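## Task

In the cooling block, leave the lids of tubes B2, D1, D2 and D4 opened back so they sit in their latched-open position or beyond, and snap the lids of A3, B4, C2, C4 and D3 fully closed; a lid merely lying on its tube does not count as closed. When you finish, every tube must be seated all the way down in its own well and not propped up by a neighbouring lid, and the block must lie flat on the mat. Then let go, move the gripper away (contact with READY or its housing is fine), and push the green READY key until it latches. Press READY only if every required lid change is actually correct.

## Robot and tools

Robot: one six-joint arm ending in a two-finger gripper. Every row and every per-joint list uses this order: waist, shoulder, elbow, wrist pitch, wrist yaw, wrist roll, and then the gripper opening. Wrist pitch and wrist yaw have their directions flipped relative to the URDF, both in commands and in results; the stated ranges below use URDF signs, so negate and swap their ends for those two joints. Ranges (URDF, rad): waist -2.618 to 3.054, shoulder 0 to 3.142, elbow 0 to 3.142, wrist pitch -1.571 to 1.571, wrist yaw -1.571 to 1.571, wrist roll -2.094 to 2.094. Real ends may differ by up to 0.036 rad.

Scene frame: origin on the tabletop under the arm base, +z up, +y to the left when looking along +x. The base may be slightly tilted. In the cooling block, row A is the far row and column 1 is on the left. Block and tubes are loose; something may occasionally nudge a loose object.

Lids: a snapped-shut lid is released by pressing down the small tab behind its hinge, after which it may still sit on the tube looking closed. A lid that only rests on top is not closed; it must be pushed until it snaps. Lids to be opened must go back into their open latch or further.

execute_actions(actions): actions is a list of actions; each action is a list of up to 15 rows; each row is 7 numbers in [-1, 1] (the schema allows up to 13, but this single arm uses 7). Each row lasts one control step of 1/30 s; if fewer than 15 rows are given, the last row is held for the remaining steps. The first six numbers are joint offsets measured from the joint angles at the start of that action (not from the previous row); for the first action in a call, that start is the last reported angles. Scale: 1.0 equals 1.202 rad waist, 1.258 shoulder, 1.238 elbow, 2.073 wrist pitch, 2.022 wrist yaw and wrist roll. The seventh number is the gripper opening, absolute: +1 fully open, -1 closed. An empty list just returns state and images. An action that would take a joint more than 0.036 rad beyond its range is refused; a malformed action, or a first action failing this check, rejects the whole call with no motion. A joint asked past its real end only goes to that end, and the result may say "joint sent to its limit" (absence of that line proves nothing).

Speed limits: each step, a joint target may lead its measured angle by at most 0.202 rad (waist), 0.258 (shoulder), 0.238 (elbow), 0.573 (wrist pitch), 0.522 (wrist yaw, wrist roll). If targets would put the gripper more than 70 mm from its measured spot, all are pulled back. Big offsets therefore take several actions; re-command what is left.

move(target, speed, blocking): target is one 7-number row; the joint offsets are taken from the Joint positions in the latest result that shows them, not from where the arm is when the move begins; the opening is absolute and sent immediately. speed is the top rate in rad/s of the joint with farthest to go, 0.01 to 2, default 0.5. Paths last 0.5 to 10 s, all joints proportionally, so the gripper traces a curve; the paths ignore obstacles. blocking=false returns after 0.5 s while motion continues; until a result shows the move ended, other motion calls are refused, so use wait or stop. The result adds a move: line with the ending (done, off_target, moving, held, fault), limits=held or limits=none, and the joint farthest from target. Faster contact hits harder, and aiming farther past a contact presses harder.

wait(seconds): 0 to 10; the arm keeps its last command, and a running move continues (returns early if it finishes). stop(): brakes a running move; it needs stopping distance; the fingers keep moving. zoom_image(camera, region): camera is cam_high, cam_low or cam_wrist; region [x0, y0, x1, y1] in pixels of that camera's 504x504 image, top-left origin, at most 504 by 504. finished_scene(scene): ends scene 1 or 2 irreversibly.

Results: Joint positions (rad) and Joint velocities (rad/s) in joint order, then the finger gap in m (0.094 when fully open); Joint targets shows current drive angles, which can change on their own; grip_measured is the opening on the command scale. Step readings list arm joint angles at some steps, HELD where a row was held back (moves and waits have none). "joint command not followed" means the clearance check altered targets. Torques are total drive output with per-joint offset, scale and noise. Cameras: cam_high, cam_low, cam_wrist (fisheye), all 504x504.

Holding pose: with zero offsets the arm can sag a little each action; send offsets back to the intended angles first, then zeros, increasing the aim if a joint stays short.

Gripping: to hold, command an opening below grip_measured, about 0.03 below for a firm grip. Per-pad force tops out near 50 to 62 N, less on thin parts, with a short spike at first contact. Readings may be off by about 1 mm, constant within a scene.

Heat: holding loads warms motors; MOTOR HOT appears at 75 °C, 90 °C stops the arm for 10 s, 100 °C makes the arm drop (OVER-TEMPERATURE FAULT).

Avoid: knocking anything off the table, tipping or shifting the block off flat, slamming or hitting hard, heavy pushes, dropping things, and pressing READY before all lids are right.

Each tool is called after "Emit:" as a command line: name --argument value for each argument, lists and objects as JSON in quotes; but a table of rows of numbers goes row by row, as --pt "numbers of a row", without its own name.

## Session

Emit:
execute_actions --actions '[]'

Scene clock: 0.00 s.
grip_measured=+1.000
Joint names: [waist, shoulder, elbow, wrist pitch, wrist yaw, wrist roll]
Joint positions: [-1.065  1.416  0.705 -0.006 -0.197 -1.135  0.094]
Joint velocities: [-0.002 -0.002  0.017 -0.007 -0.037  0.037  0.   ]
Joint torques (N m, as the arm reports them, + toward a larger Joint positions number): no reading
Joint targets: [-1.078 1.406 0.714 -0.014 -0.209 -1.128]

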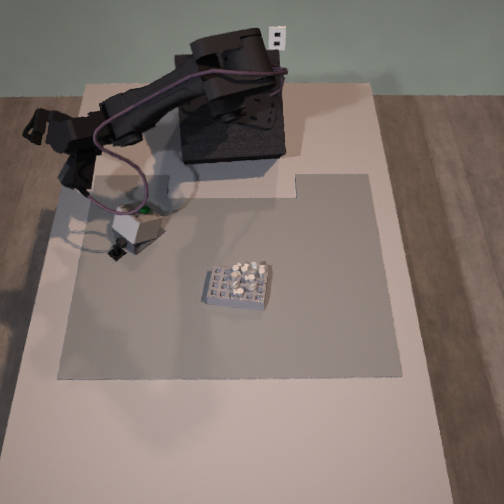

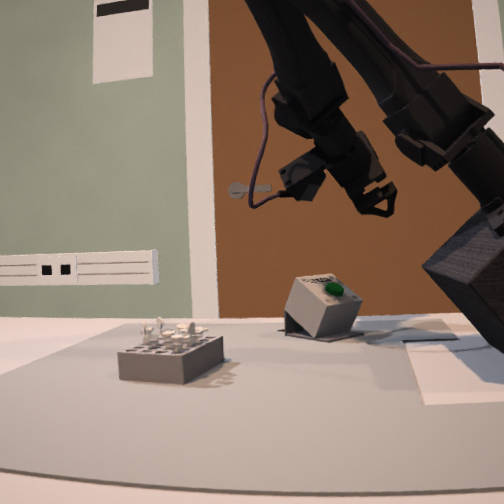

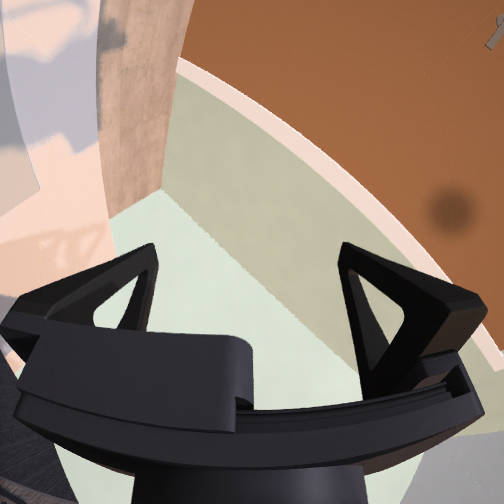

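Emit:
zoom_image --camera "cam_high" --region '[180, 240, 300, 330]'

Emit:
zoom_image --camera "cam_low" --region '[100, 300, 240, 400]'

Region (180, 240, 300, 330) of cam_high's 504x504 image, scaled by 4.200, with more detail than that image has; it fills the top 378 rows of this view, and the rest is white.

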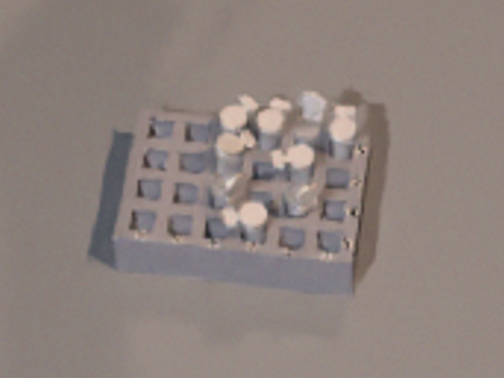

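Region (100, 300, 240, 400) of cam_low's 504x504 image, scaled by 3.600, with more detail than that image has; it fills the top 360 rows of this view, and the rest is white.

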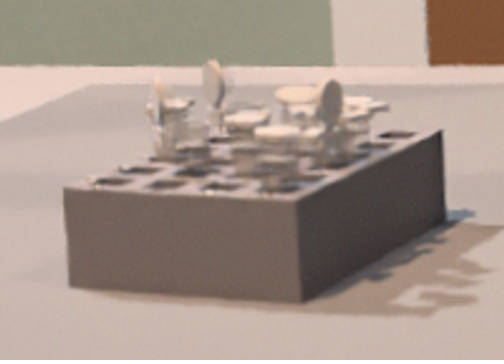

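Emit:
zoom_image --camera "cam_high" --region '[0, 0, 340, 280]'

Emit:
zoom_image --camera "cam_low" --region '[200, 0, 504, 420]'

Region (0, 0, 340, 280) of cam_high's 504x504 image, scaled by 1.482, with more detail than that image has; it fills the top 415 rows of this view, and the rest is white.

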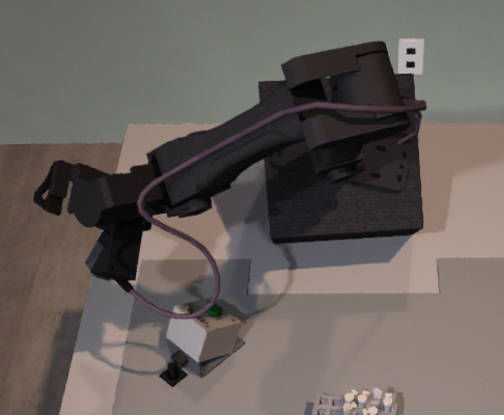

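Region (200, 0, 504, 420) of cam_low's 504x504 image, scaled by 1.200, with more detail than that image has; it fills the left 365 columns of this view, and the rest is white.

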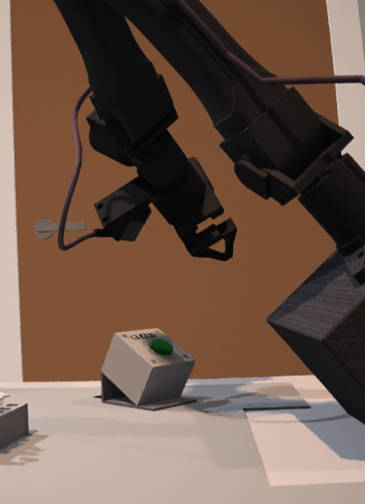

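Emit:
move --target '[0.886, -0.33, 0.24, 0, 0.097, 0.561, 1]' --speed 0.6

Scene clock: 19.30 s.
grip_measured=+1.000
Joint names: [waist, shoulder, elbow, wrist pitch, wrist yaw, wrist roll]
Joint positions: [-0.005  1.024  0.976 -0.001 -0.004 -0.008  0.094]
Joint velocities: [ 0.002 -0.002  0.007 -0.037 -0.051  0.007  0.   ]
Joint torques (N m, as the arm reports them, + toward a larger Joint positions number): [-0.21 -9.35  6.91 -1.53 -0.1   0.06]
Joint targets: [-0.000 1.000 1.002 -0.006 -0.000 -0.001]
move: off_target; limits=none; farthest joint: the elbow, 0.026 radians from its target (0.297 radians at the start)

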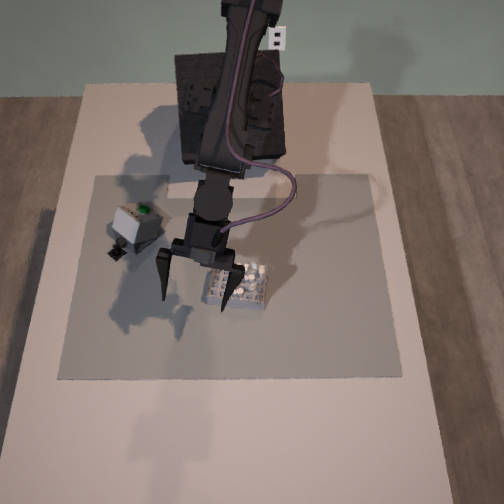

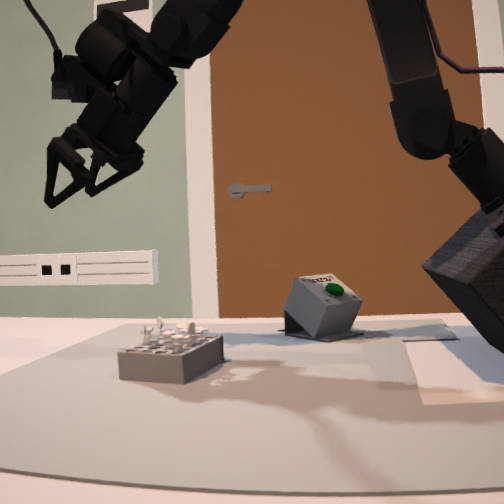

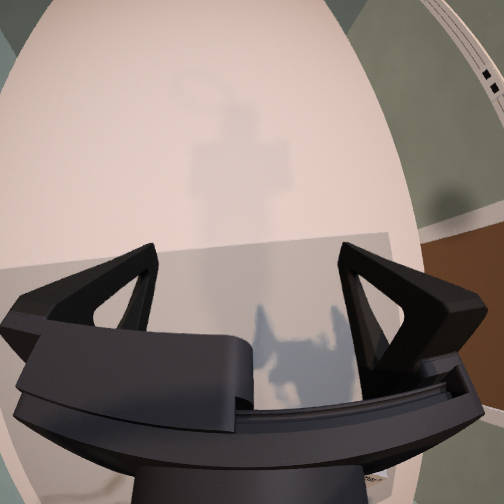

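Emit:
move --target '[0.17, -0.02, 0.02, 0.34, 0, 0, 1]' --speed 0.6

Scene clock: 24.50 s.
grip_measured=+1.000
Joint names: [waist, shoulder, elbow, wrist pitch, wrist yaw, wrist roll]
Joint positions: [ 0.191  1.024  0.976  0.698 -0.004 -0.008  0.094]
Joint velocities: [-0.012 -0.017 -0.017 -0.037  0.051 -0.037  0.   ]
Joint torques (N m, as the arm reports them, + toward a larger Joint positions number): [ 0.67 -8.74  6.01 -0.51 -0.06 -0.02]
Joint targets: [0.200 0.999 1.001 0.704 -0.004 -0.008]
move: off_target; limits=none; farthest joint: the shoulder, 0.025 radians from its target (0.025 radians at the start)

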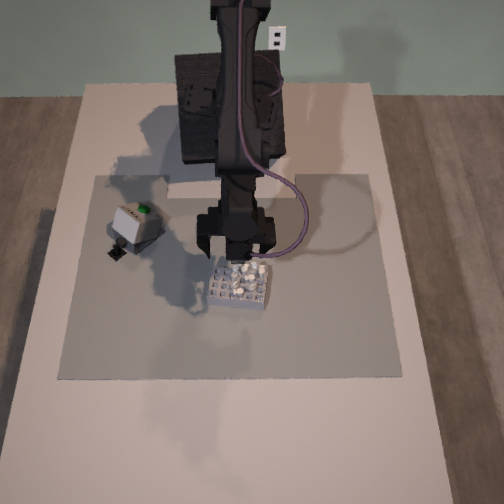

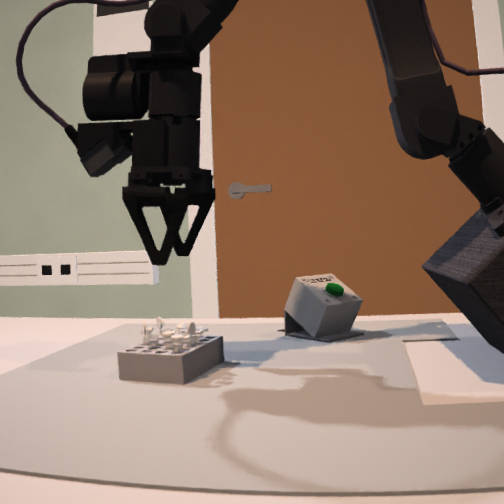

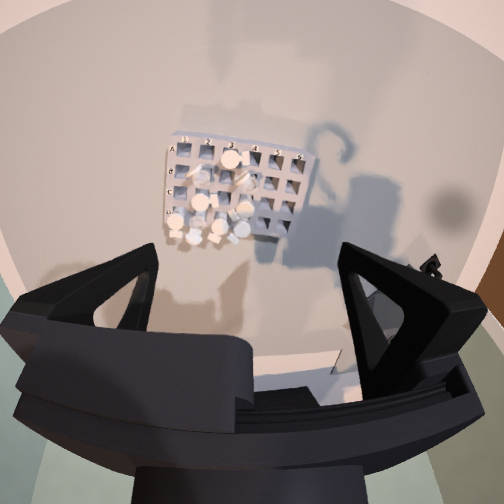

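Emit:
zoom_image --camera "cam_wrist" --region '[150, 120, 330, 260]'

Region (150, 120, 330, 260) of cam_wrist's 504x504 image, scaled by 2.800, with more detail than that image has.

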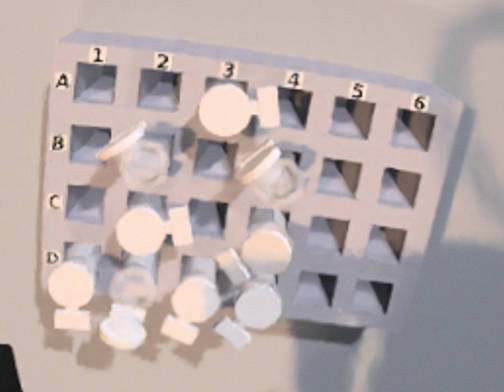

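Emit:
move --target '[0.0075, -0.02, 0.02, 0.003, 0, 0, -1]' --speed 0.3

Scene clock: 51.07 s.
grip_measured=-0.981
Joint names: [waist, shoulder, elbow, wrist pitch, wrist yaw, wrist roll]
Joint positions: [ 0.191  1.024  0.976  0.698 -0.004 -0.008  0.001]
Joint velocities: [ 0.002 -0.007 -0.017 -0.037  0.007 -0.007 -0.   ]
Joint torques (N m, as the arm reports them, + toward a larger Joint positions number): [ 0.73 -8.74  6.01 -0.51 -0.06 -0.01]
Joint targets: [0.200 0.999 1.001 0.704 -0.004 -0.008]
move: off_target; limits=none; farthest joint: the shoulder, 0.025 radians from its target (0.025 radians at the start)

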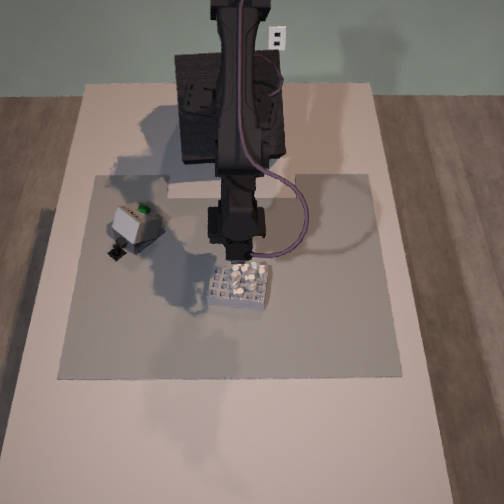

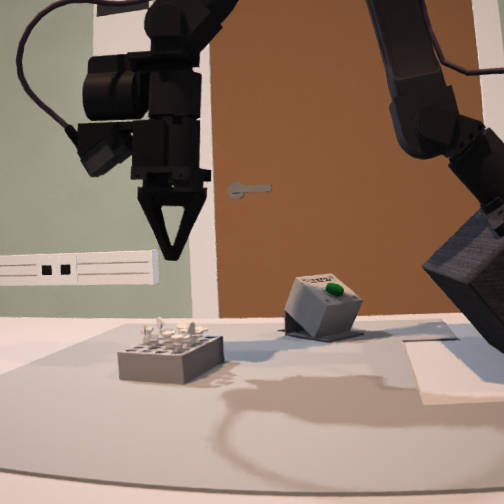

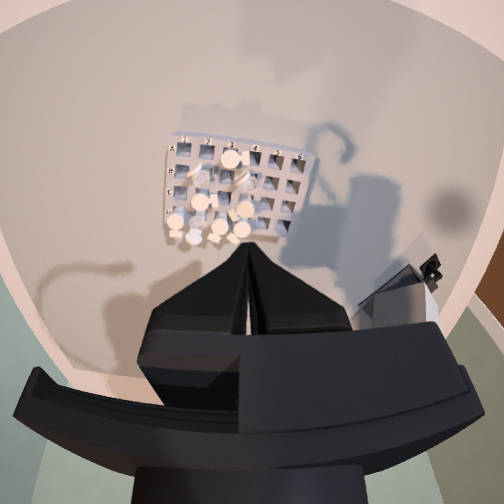

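Emit:
move --target '[0.0075, 0.0533, -0.038, -0.0762, 0, 0, -1]' --speed 0.2

Emit:
zoom_image --camera "cam_low" --region '[100, 220, 260, 400]'

Scene clock: 57.43 s.
grip_measured=-0.981
Joint names: [waist, shoulder, elbow, wrist pitch, wrist yaw, wrist roll]
Joint positions: [ 0.191  1.091  0.935  0.561 -0.004 -0.008  0.001]
Joint velocities: [ 0.002  0.012  0.017  0.007 -0.007  0.037 -0.   ]
Joint torques (N m, as the arm reports them, + toward a larger Joint positions number): [ 0.67 -6.96  3.5  -0.79 -0.06 -0.01]
Joint targets: [0.200 1.091 0.929 0.540 -0.004 -0.008]
move: off_target; limits=none; farthest joint: the wrist pitch, 0.021 radians from its target (0.158 radians at the start)

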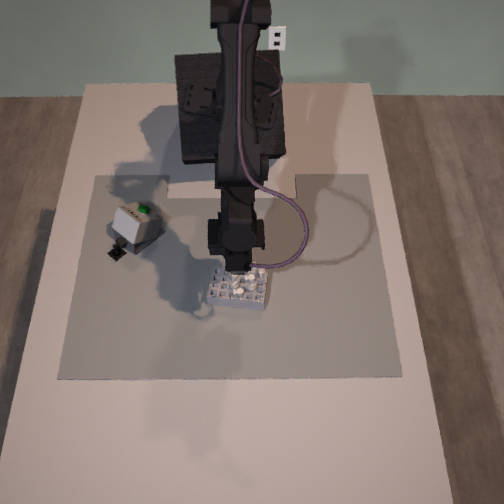

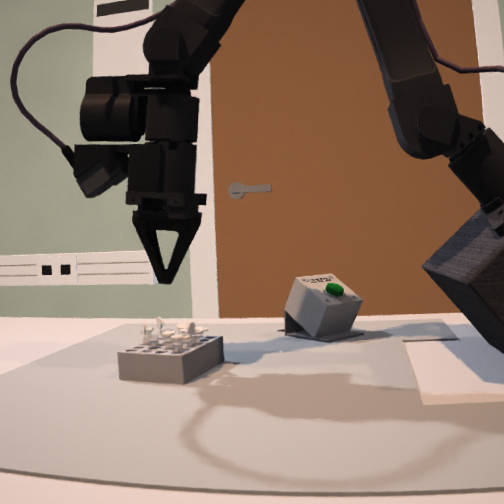

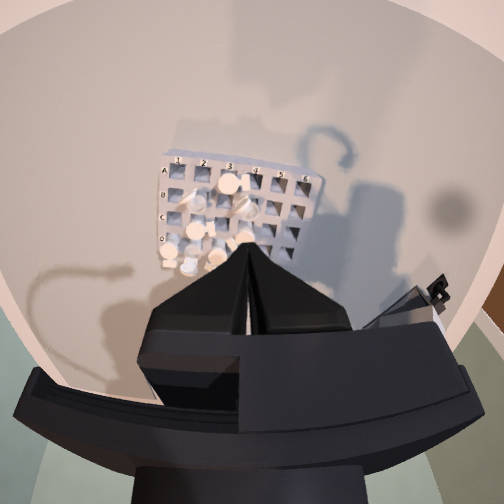

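Region (100, 220, 260, 400) of cam_low's 504x504 image, scaled by 2.800, with more detail than that image has.

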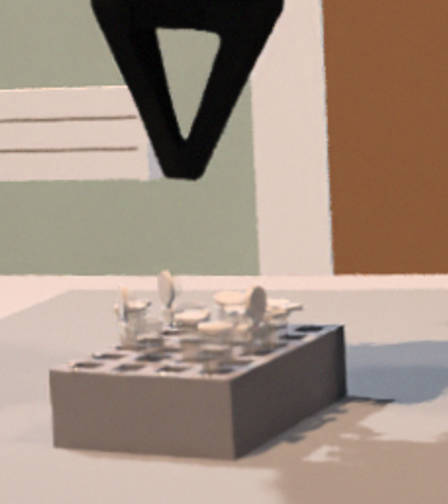

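Emit:
zoom_image --camera "cam_wrist" --region '[150, 150, 290, 290]'

Emit:
zoom_image --camera "cam_low" --region '[130, 305, 220, 365]'

Region (150, 150, 290, 290) of cam_wrist's 504x504 image, scaled by 3.600, with more detail than that image has.

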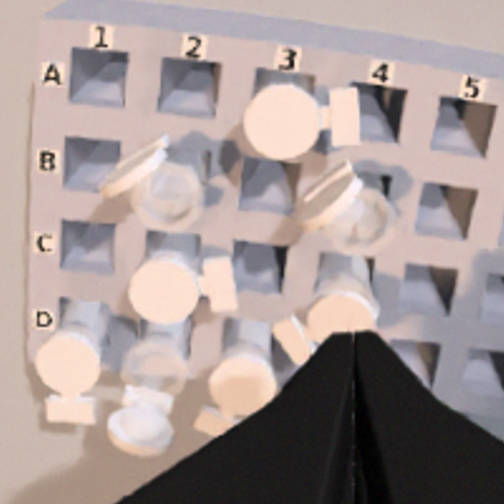

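Region (130, 305, 220, 365) of cam_low's 504x504 image, scaled by 5.600, with more detail than that image has.

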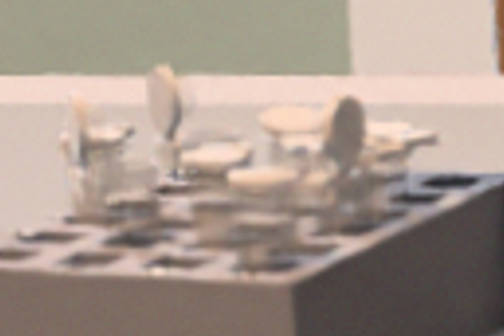

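Emit:
move --target '[0.0433, 0.1272, 0.1187, 0.0174, 0, 0, -1]' --speed 0.2

Emit:
zoom_image --camera "cam_low" --region '[100, 260, 240, 380]'

Emit:
zoom_image --camera "cam_wrist" --region '[160, 140, 340, 300]'

Scene clock: 94.60 s.
grip_measured=-0.981
Joint names: [waist, shoulder, elbow, wrist pitch, wrist yaw, wrist roll]
Joint positions: [ 0.234  1.252  1.054  0.59  -0.004 -0.008  0.001]
Joint velocities: [-0.007  0.012 -0.012 -0.007 -0.037  0.051  0.   ]
Joint torques (N m, as the arm reports them, + toward a larger Joint positions number): [ 0.77 -8.13  5.86 -0.42 -0.05  0.  ]
Joint targets: [0.243 1.251 1.082 0.597 -0.004 -0.008]
move: off_target; limits=none; farthest joint: the elbow, 0.028 radians from its target (0.147 radians at the start)

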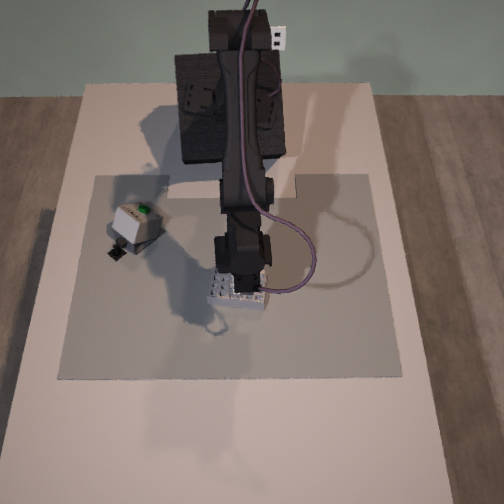

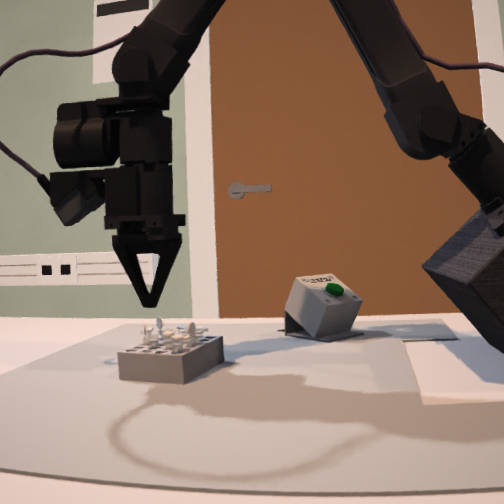

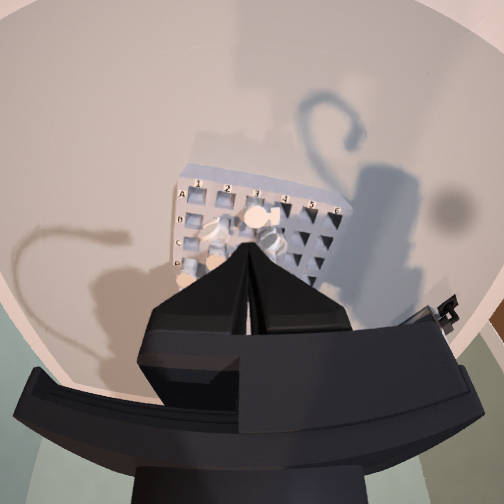

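Region (100, 260, 240, 380) of cam_low's 504x504 image, scaled by 3.600, with more detail than that image has; it fills the top 432 rows of this view, and the rest is white.

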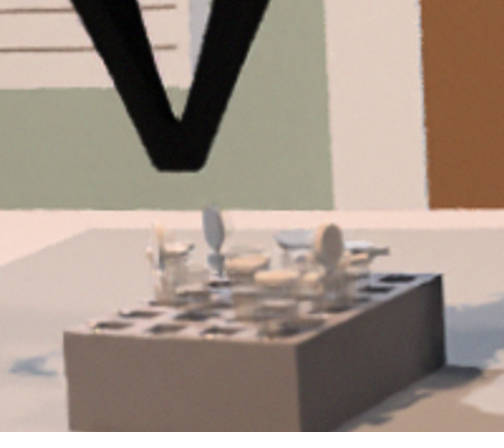

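Region (160, 140, 340, 300) of cam_wrist's 504x504 image, scaled by 2.800, with more detail than that image has.

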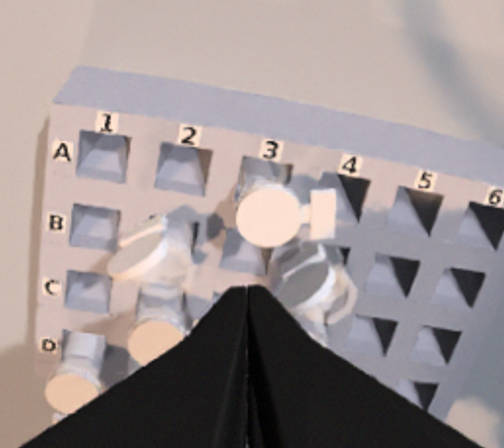

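Emit:
move --target '[-0.0125, 0.0302, 0.0226, -0.0362, 0, 0, -1]' --speed 0.1

Emit:
zoom_image --camera "cam_low" --region '[110, 280, 230, 370]'

Emit:
zoom_image --camera "cam_wrist" --region '[170, 160, 330, 300]'

Scene clock: 106.73 s.
grip_measured=-0.981
Joint names: [waist, shoulder, elbow, wrist pitch, wrist yaw, wrist roll]
Joint positions: [ 0.234  1.291  1.054  0.535 -0.004 -0.008  0.001]
Joint velocities: [-0.007 -0.007 -0.002  0.037  0.066 -0.022 -0.   ]
Joint torques (N m, as the arm reports them, + toward a larger Joint positions number): [-1.54 -8.26  5.7  -0.69 -0.05 -0.01]
Joint targets: [0.219 1.290 1.082 0.515 -0.004 -0.008]
move: off_target; limits=none; farthest joint: the elbow, 0.028 radians from its target (0.028 radians at the start)

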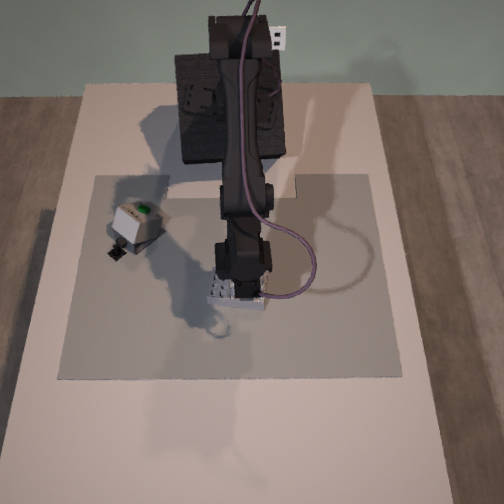

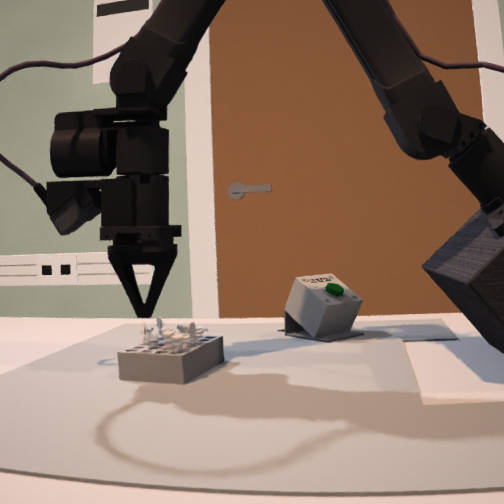

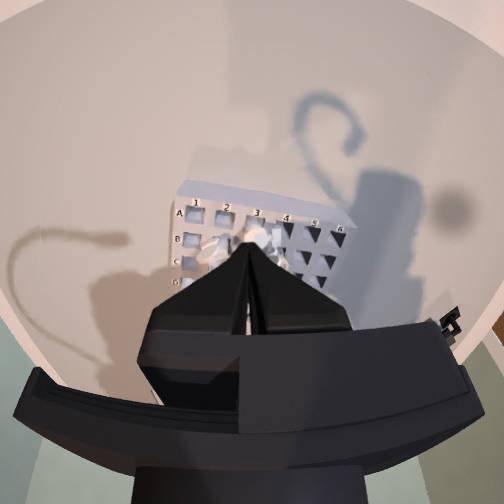

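Region (110, 280, 230, 370) of cam_low's 504x504 image, scaled by 4.200, with more detail than that image has; it fills the top 378 rows of this view, and the rest is white.

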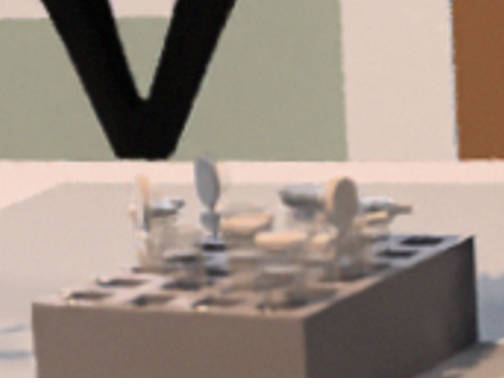

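Region (170, 160, 330, 300) of cam_wrist's 504x504 image, scaled by 3.150, with more detail than that image has; it fills the top 441 rows of this view, and the rest is white.

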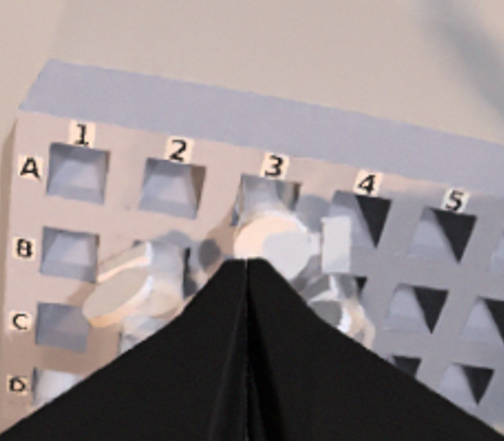

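Emit:
move --target '[0, 0, 0.0226, -0.0096, 0.016, 0, -1]' --speed 0.1

Emit:
zoom_image --camera "cam_wrist" --region '[170, 160, 330, 300]'

Scene clock: 113.20 s.
grip_measured=-0.981
Joint names: [waist, shoulder, elbow, wrist pitch, wrist yaw, wrist roll]
Joint positions: [ 0.234  1.291  1.054  0.535  0.019 -0.008  0.001]
Joint velocities: [-0.007  0.002  0.012  0.022 -0.066  0.037  0.   ]
Joint torques (N m, as the arm reports them, + toward a larger Joint positions number): [-0.07 -8.23  5.72 -0.7   0.05 -0.01]
Joint targets: [0.234 1.291 1.082 0.515 0.028 -0.008]
move: off_target; limits=none; farthest joint: the elbow, 0.028 radians from its target (0.028 radians at the start)

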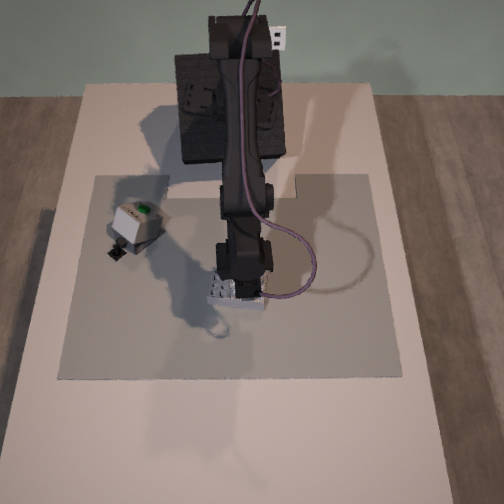

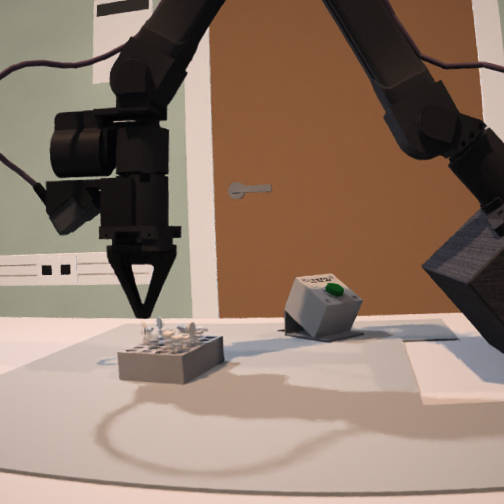

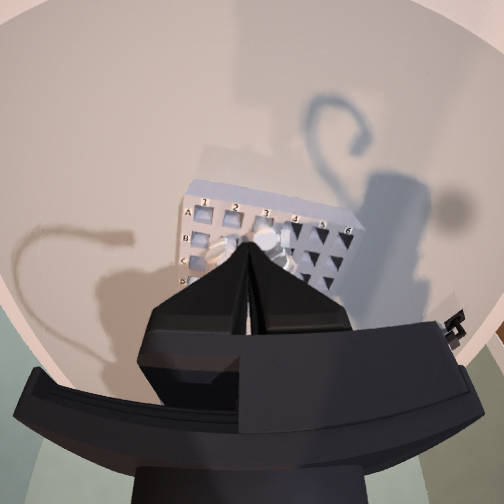

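Region (170, 160, 330, 300) of cam_wrist's 504x504 image, scaled by 3.150, with more detail than that image has; it fills the top 441 rows of this view, and the rest is white.

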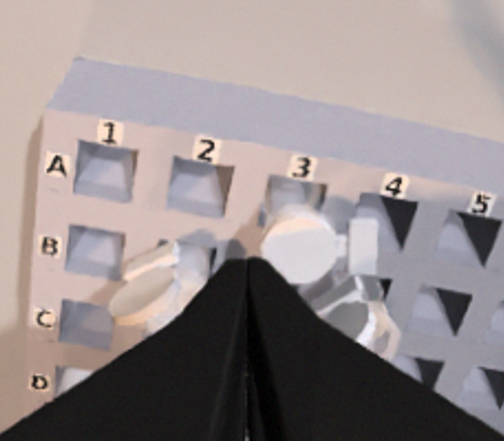

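Emit:
move --target '[0, 0.0183, 0.0226, -0.0178, -0.0227, 0, -1]' --speed 0.1

Emit:
zoom_image --camera "cam_wrist" --region '[170, 160, 330, 300]'

Emit:
zoom_image --camera "cam_low" --region '[110, 280, 230, 370]'

Scene clock: 118.13 s.
grip_measured=-0.981
Joint names: [waist, shoulder, elbow, wrist pitch, wrist yaw, wrist roll]
Joint positions: [ 0.234  1.314  1.054  0.518 -0.017 -0.008  0.001]
Joint velocities: [-0.007 -0.032  0.012 -0.051  0.022  0.007 -0.   ]
Joint torques (N m, as the arm reports them, + toward a larger Joint positions number): [-0.1  -8.35  5.62 -0.68 -0.15  0.  ]
Joint targets: [0.234 1.314 1.082 0.498 -0.027 -0.008]
move: off_target; limits=none; farthest joint: the elbow, 0.028 radians from its target (0.028 radians at the start)

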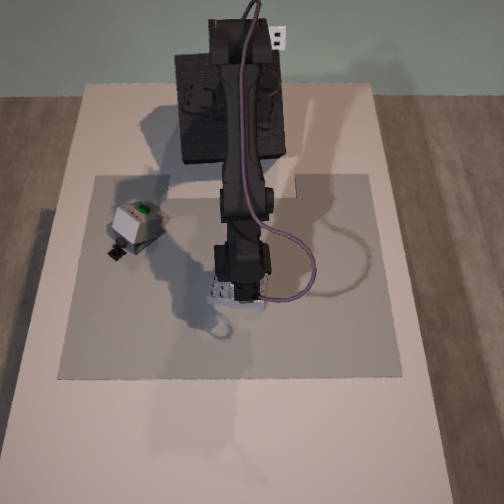

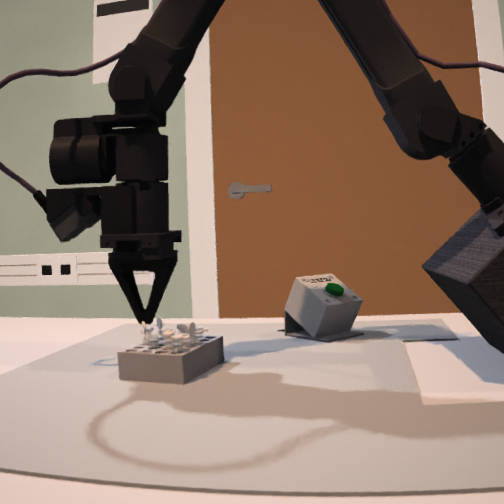

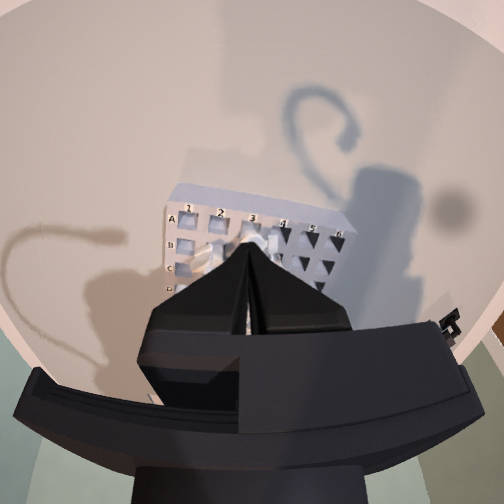

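Region (170, 160, 330, 300) of cam_wrist's 504x504 image, scaled by 3.150, with more detail than that image has; it fills the top 441 rows of this view, and the rest is white.

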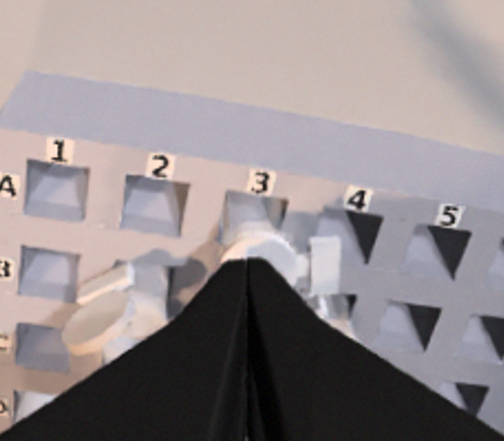

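Region (110, 280, 230, 370) of cam_low's 504x504 image, scaled by 4.200, with more detail than that image has; it fills the top 378 rows of this view, and the rest is white.

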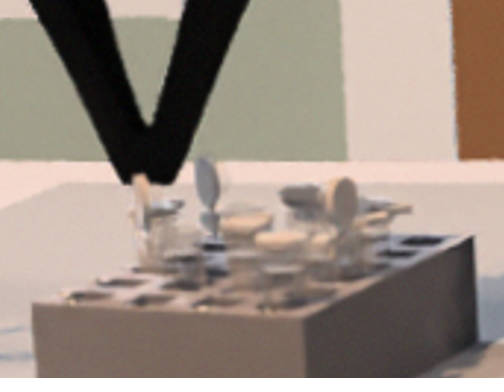

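Emit:
move --target '[0, 0.022, 0.003, -0.015, -0.0049, 0, -1]' --speed 0.03

Emit:
zoom_image --camera "cam_low" --region '[110, 280, 230, 370]'

Emit:
zoom_image --camera "cam_wrist" --region '[170, 160, 330, 300]'

Scene clock: 126.20 s.
grip_measured=-0.981
Joint names: [waist, shoulder, elbow, wrist pitch, wrist yaw, wrist roll]
Joint positions: [ 0.234  1.334  1.054  0.514 -0.017 -0.008  0.001]
Joint velocities: [-0.007 -0.012 -0.002  0.022 -0.037 -0.022 -0.002]
Joint torques (N m, as the arm reports them, + toward a larger Joint positions number): [-0.1  -7.74  3.75 -0.74 -0.14 -0.01]
Joint targets: [0.234 1.342 1.057 0.487 -0.027 -0.008]
move: off_target; limits=none; farthest joint: the wrist pitch, 0.027 radians from its target (0.031 radians at the start)

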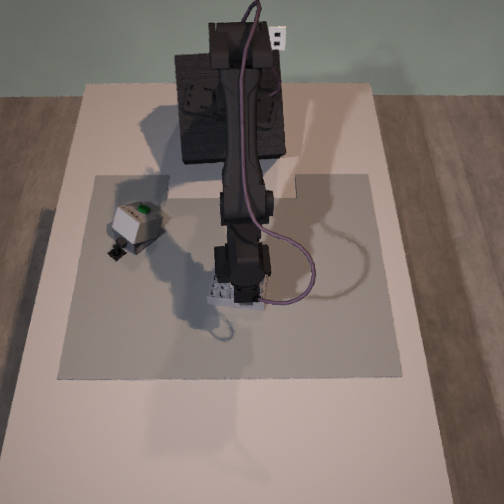

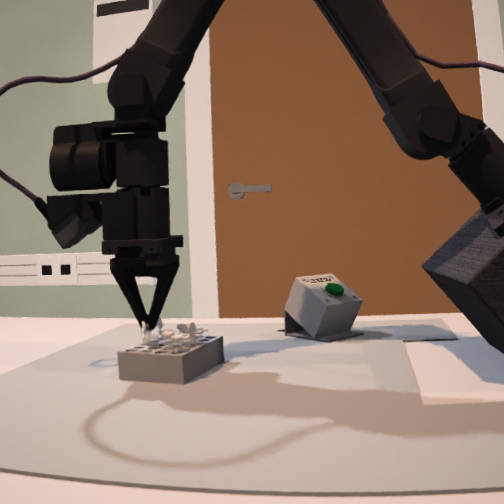

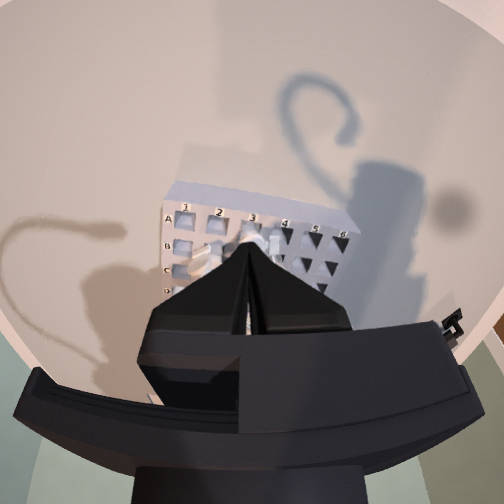

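Region (110, 280, 230, 370) of cam_low's 504x504 image, scaled by 4.200, with more detail than that image has; it fills the top 378 rows of this view, and the rest is white.

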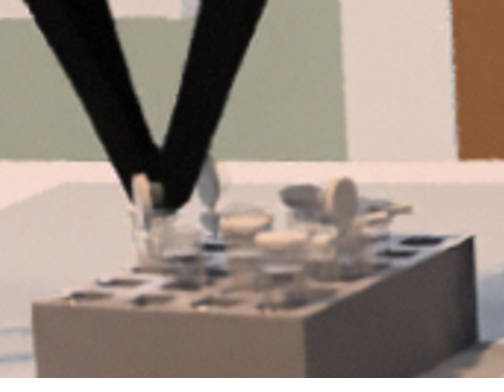

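Region (170, 160, 330, 300) of cam_wrist's 504x504 image, scaled by 3.150, with more detail than that image has; it fills the top 441 rows of this view, and the rest is white.

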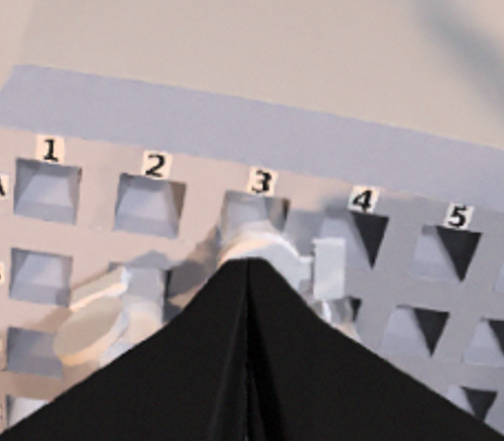

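Emit:
execute_actions --actions '[[[0,0.0075,0.0024,-0.013,-0.0049,0,-1],[0,0.0088,0.0024,-0.013,-0.0049,0,-1],[0,0.0101,0.0022,-0.013,-0.0049,0,-1],[0,0.0114,0.002,-0.013,-0.0049,0,-1],[0,0.0127,0.0018,-0.013,-0.0049,0,-1],[0,0.014,0.0016,-0.013,-0.0049,0,-1],[0,0.0153,0.0014,-0.013,-0.0049,0,-1],[0,0.0166,0.0012,-0.013,-0.0049,0,-1],[0,0.0179,0.001,-0.013,-0.0049,0,-1],[0,0.0192,0.0008,-0.013,-0.0049,0,-1],[0,0.0205,0.0006,-0.013,-0.0049,0,-1],[0,0.0218,0.0004,-0.013,-0.0049,0,-1],[0,0.0231,0.0002,-0.013,-0.0049,0,-1],[0,0.0244,0,-0.013,-0.0049,0,-1],[0,0.0254,0,-0.013,-0.0049,0,-1]]]'

Scene clock: 131.23 s.
grip_measured=-0.981
Joint names: [waist, shoulder, elbow, wrist pitch, wrist yaw, wrist roll]
Joint positions: [ 0.234  1.337  1.054  0.514 -0.017 -0.008  0.001]
Joint velocities: [ 0.012  0.002  0.017  0.081  0.007  0.022 -0.001]
Joint torques (N m, as the arm reports them, + toward a larger Joint positions number): [-0.11 -5.88  3.46 -0.73 -0.14 -0.01]
Joint targets: [0.234 1.366 1.054 0.487 -0.027 -0.008]
Step readings (joint positions):
0: [0.234 1.334 1.054 0.514 -0.017 -0.008]
1: [0.234 1.334 1.054 0.514 -0.017 -0.008]
2: [0.234 1.334 1.054 0.514 -0.017 -0.008]
4: [0.234 1.335 1.054 0.514 -0.017 -0.008]
8: [0.234 1.335 1.054 0.514 -0.017 -0.008]
15: Joint positions above

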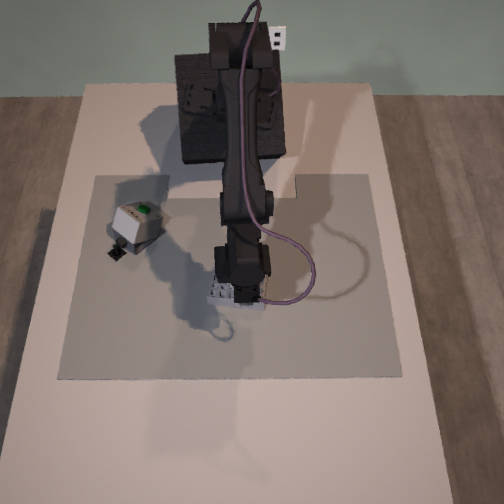

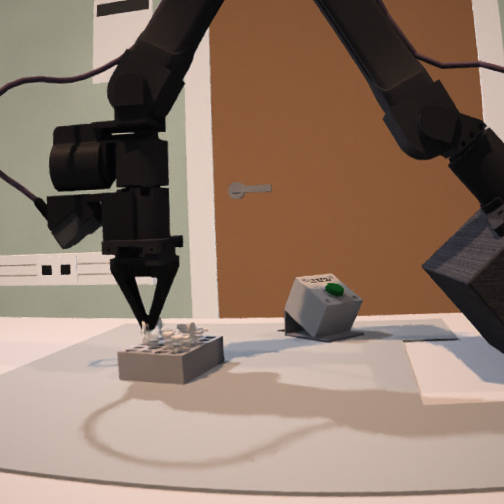

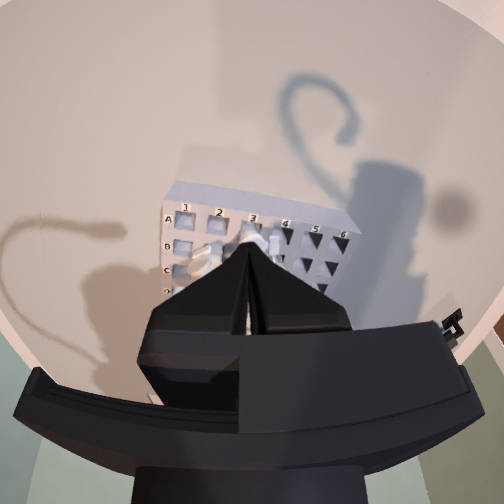

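Emit:
execute_actions --actions '[[[0,0.018,0.004,-0.008,-0.0049,0,-1],[0,0.012,0.006,-0.006,-0.0049,0,-1],[0,0.006,0.008,-0.004,-0.0049,0,-1],[0,0,0.008,-0.004,-0.0049,0,-1],[0,-0.005,0.008,-0.004,-0.0049,0,-1],[0,-0.01,0.008,-0.004,-0.0049,0,-1],[0,-0.015,0.008,-0.004,-0.0049,0,-1],[0,-0.019,0.008,-0.004,-0.0049,0,-1],[0,-0.023,0.008,-0.004,-0.0049,0,-1],[0,-0.027,0.008,-0.004,-0.0049,0,-1],[0,-0.03,0.008,-0.004,-0.0049,0,-1],[0,-0.033,0.008,-0.004,-0.0049,0,-1],[0,-0.035,0.008,-0.004,-0.0049,0,-1],[0,-0.0365,0.008,-0.004,-0.0049,0,-1],[0,-0.0375,0.008,-0.004,-0.0049,0,-1]]]'

Emit:
wait --seconds 0.5

Emit:
zoom_image --camera "cam_low" --region '[110, 280, 230, 370]'

Scene clock: 139.60 s.
grip_measured=-0.981
Joint names: [waist, shoulder, elbow, wrist pitch, wrist yaw, wrist roll]
Joint positions: [ 0.234  1.324  1.054  0.514 -0.018 -0.008  0.001]
Joint velocities: [-0.002 -0.081 -0.007  0.007  0.051 -0.051  0.001]
Joint torques (N m, as the arm reports them, + toward a larger Joint positions number): [ -0.11 -10.8    4.25  -0.58  -0.15  -0.01]
Joint targets: [0.234 1.290 1.063 0.506 -0.027 -0.008]
Step readings (joint positions):
0: [0.234 1.337 1.054 0.514 -0.017 -0.008]
1: [0.234 1.337 1.054 0.514 -0.017 -0.008]
2: [0.234 1.337 1.054 0.514 -0.017 -0.008]
4: [0.234 1.337 1.054 0.514 -0.017 -0.008]
8: [0.234 1.335 1.054 0.514 -0.017 -0.008]
15: Joint positions above

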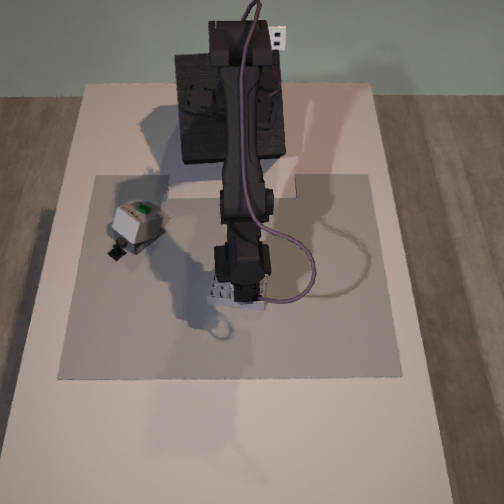

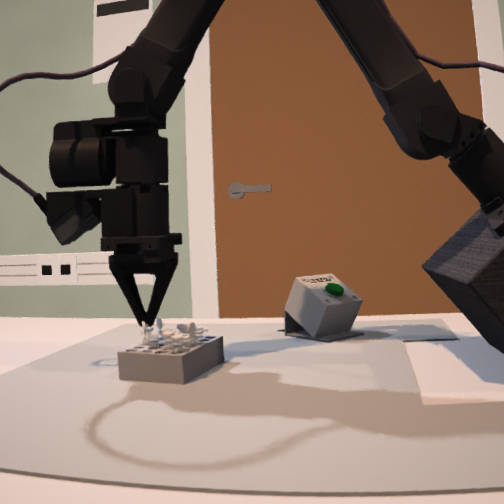

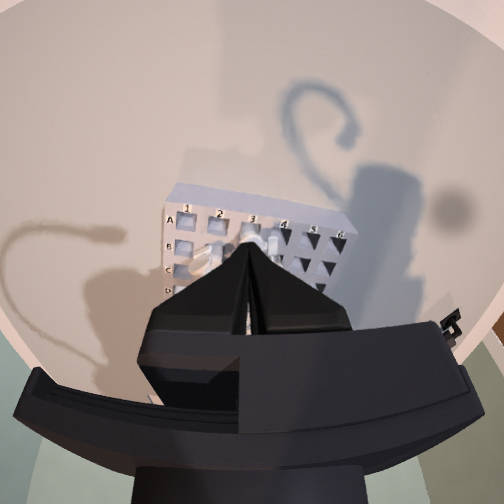

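Scene clock: 140.10 s.
grip_measured=-0.981
Joint names: [waist, shoulder, elbow, wrist pitch, wrist yaw, wrist roll]
Joint positions: [ 0.234  1.317  1.054  0.514 -0.018 -0.008  0.001]
Joint velocities: [-0.007  0.007 -0.012  0.007  0.051 -0.007 -0.   ]
Joint torques (N m, as the arm reports them, + toward a larger Joint positions number): [ -0.11 -10.67   4.31  -0.59  -0.13  -0.01]
Joint targets: [0.234 1.289 1.063 0.506 -0.027 -0.008]
wait: 0.50 s; at rest by 0.23 s

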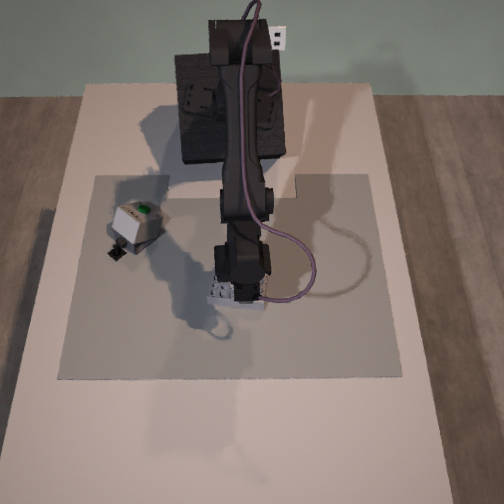

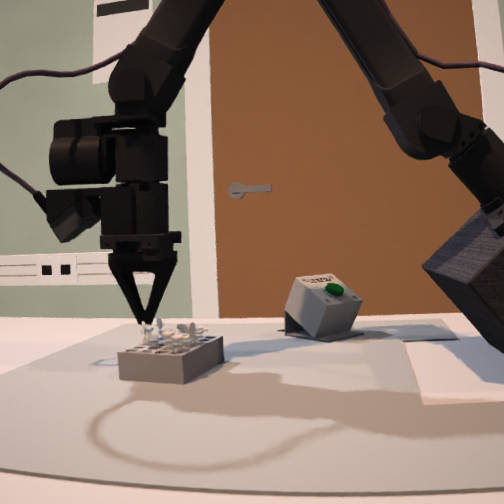

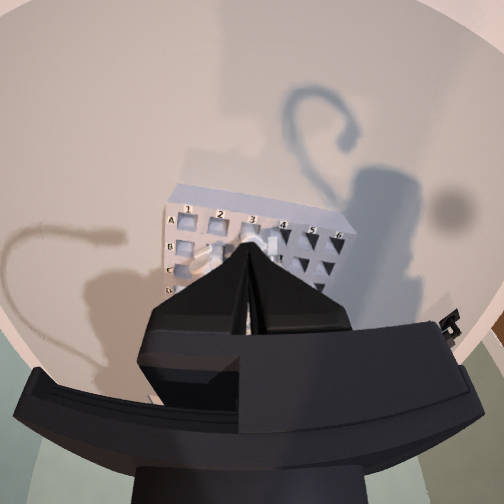

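Region (110, 280, 230, 370) of cam_low's 504x504 image, scaled by 4.200, with more detail than that image has; it fills the top 378 rows of this view, and the rest is white.

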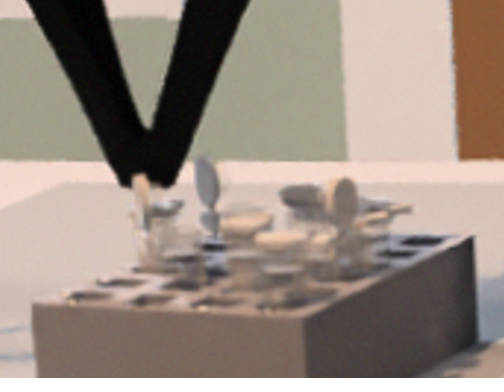

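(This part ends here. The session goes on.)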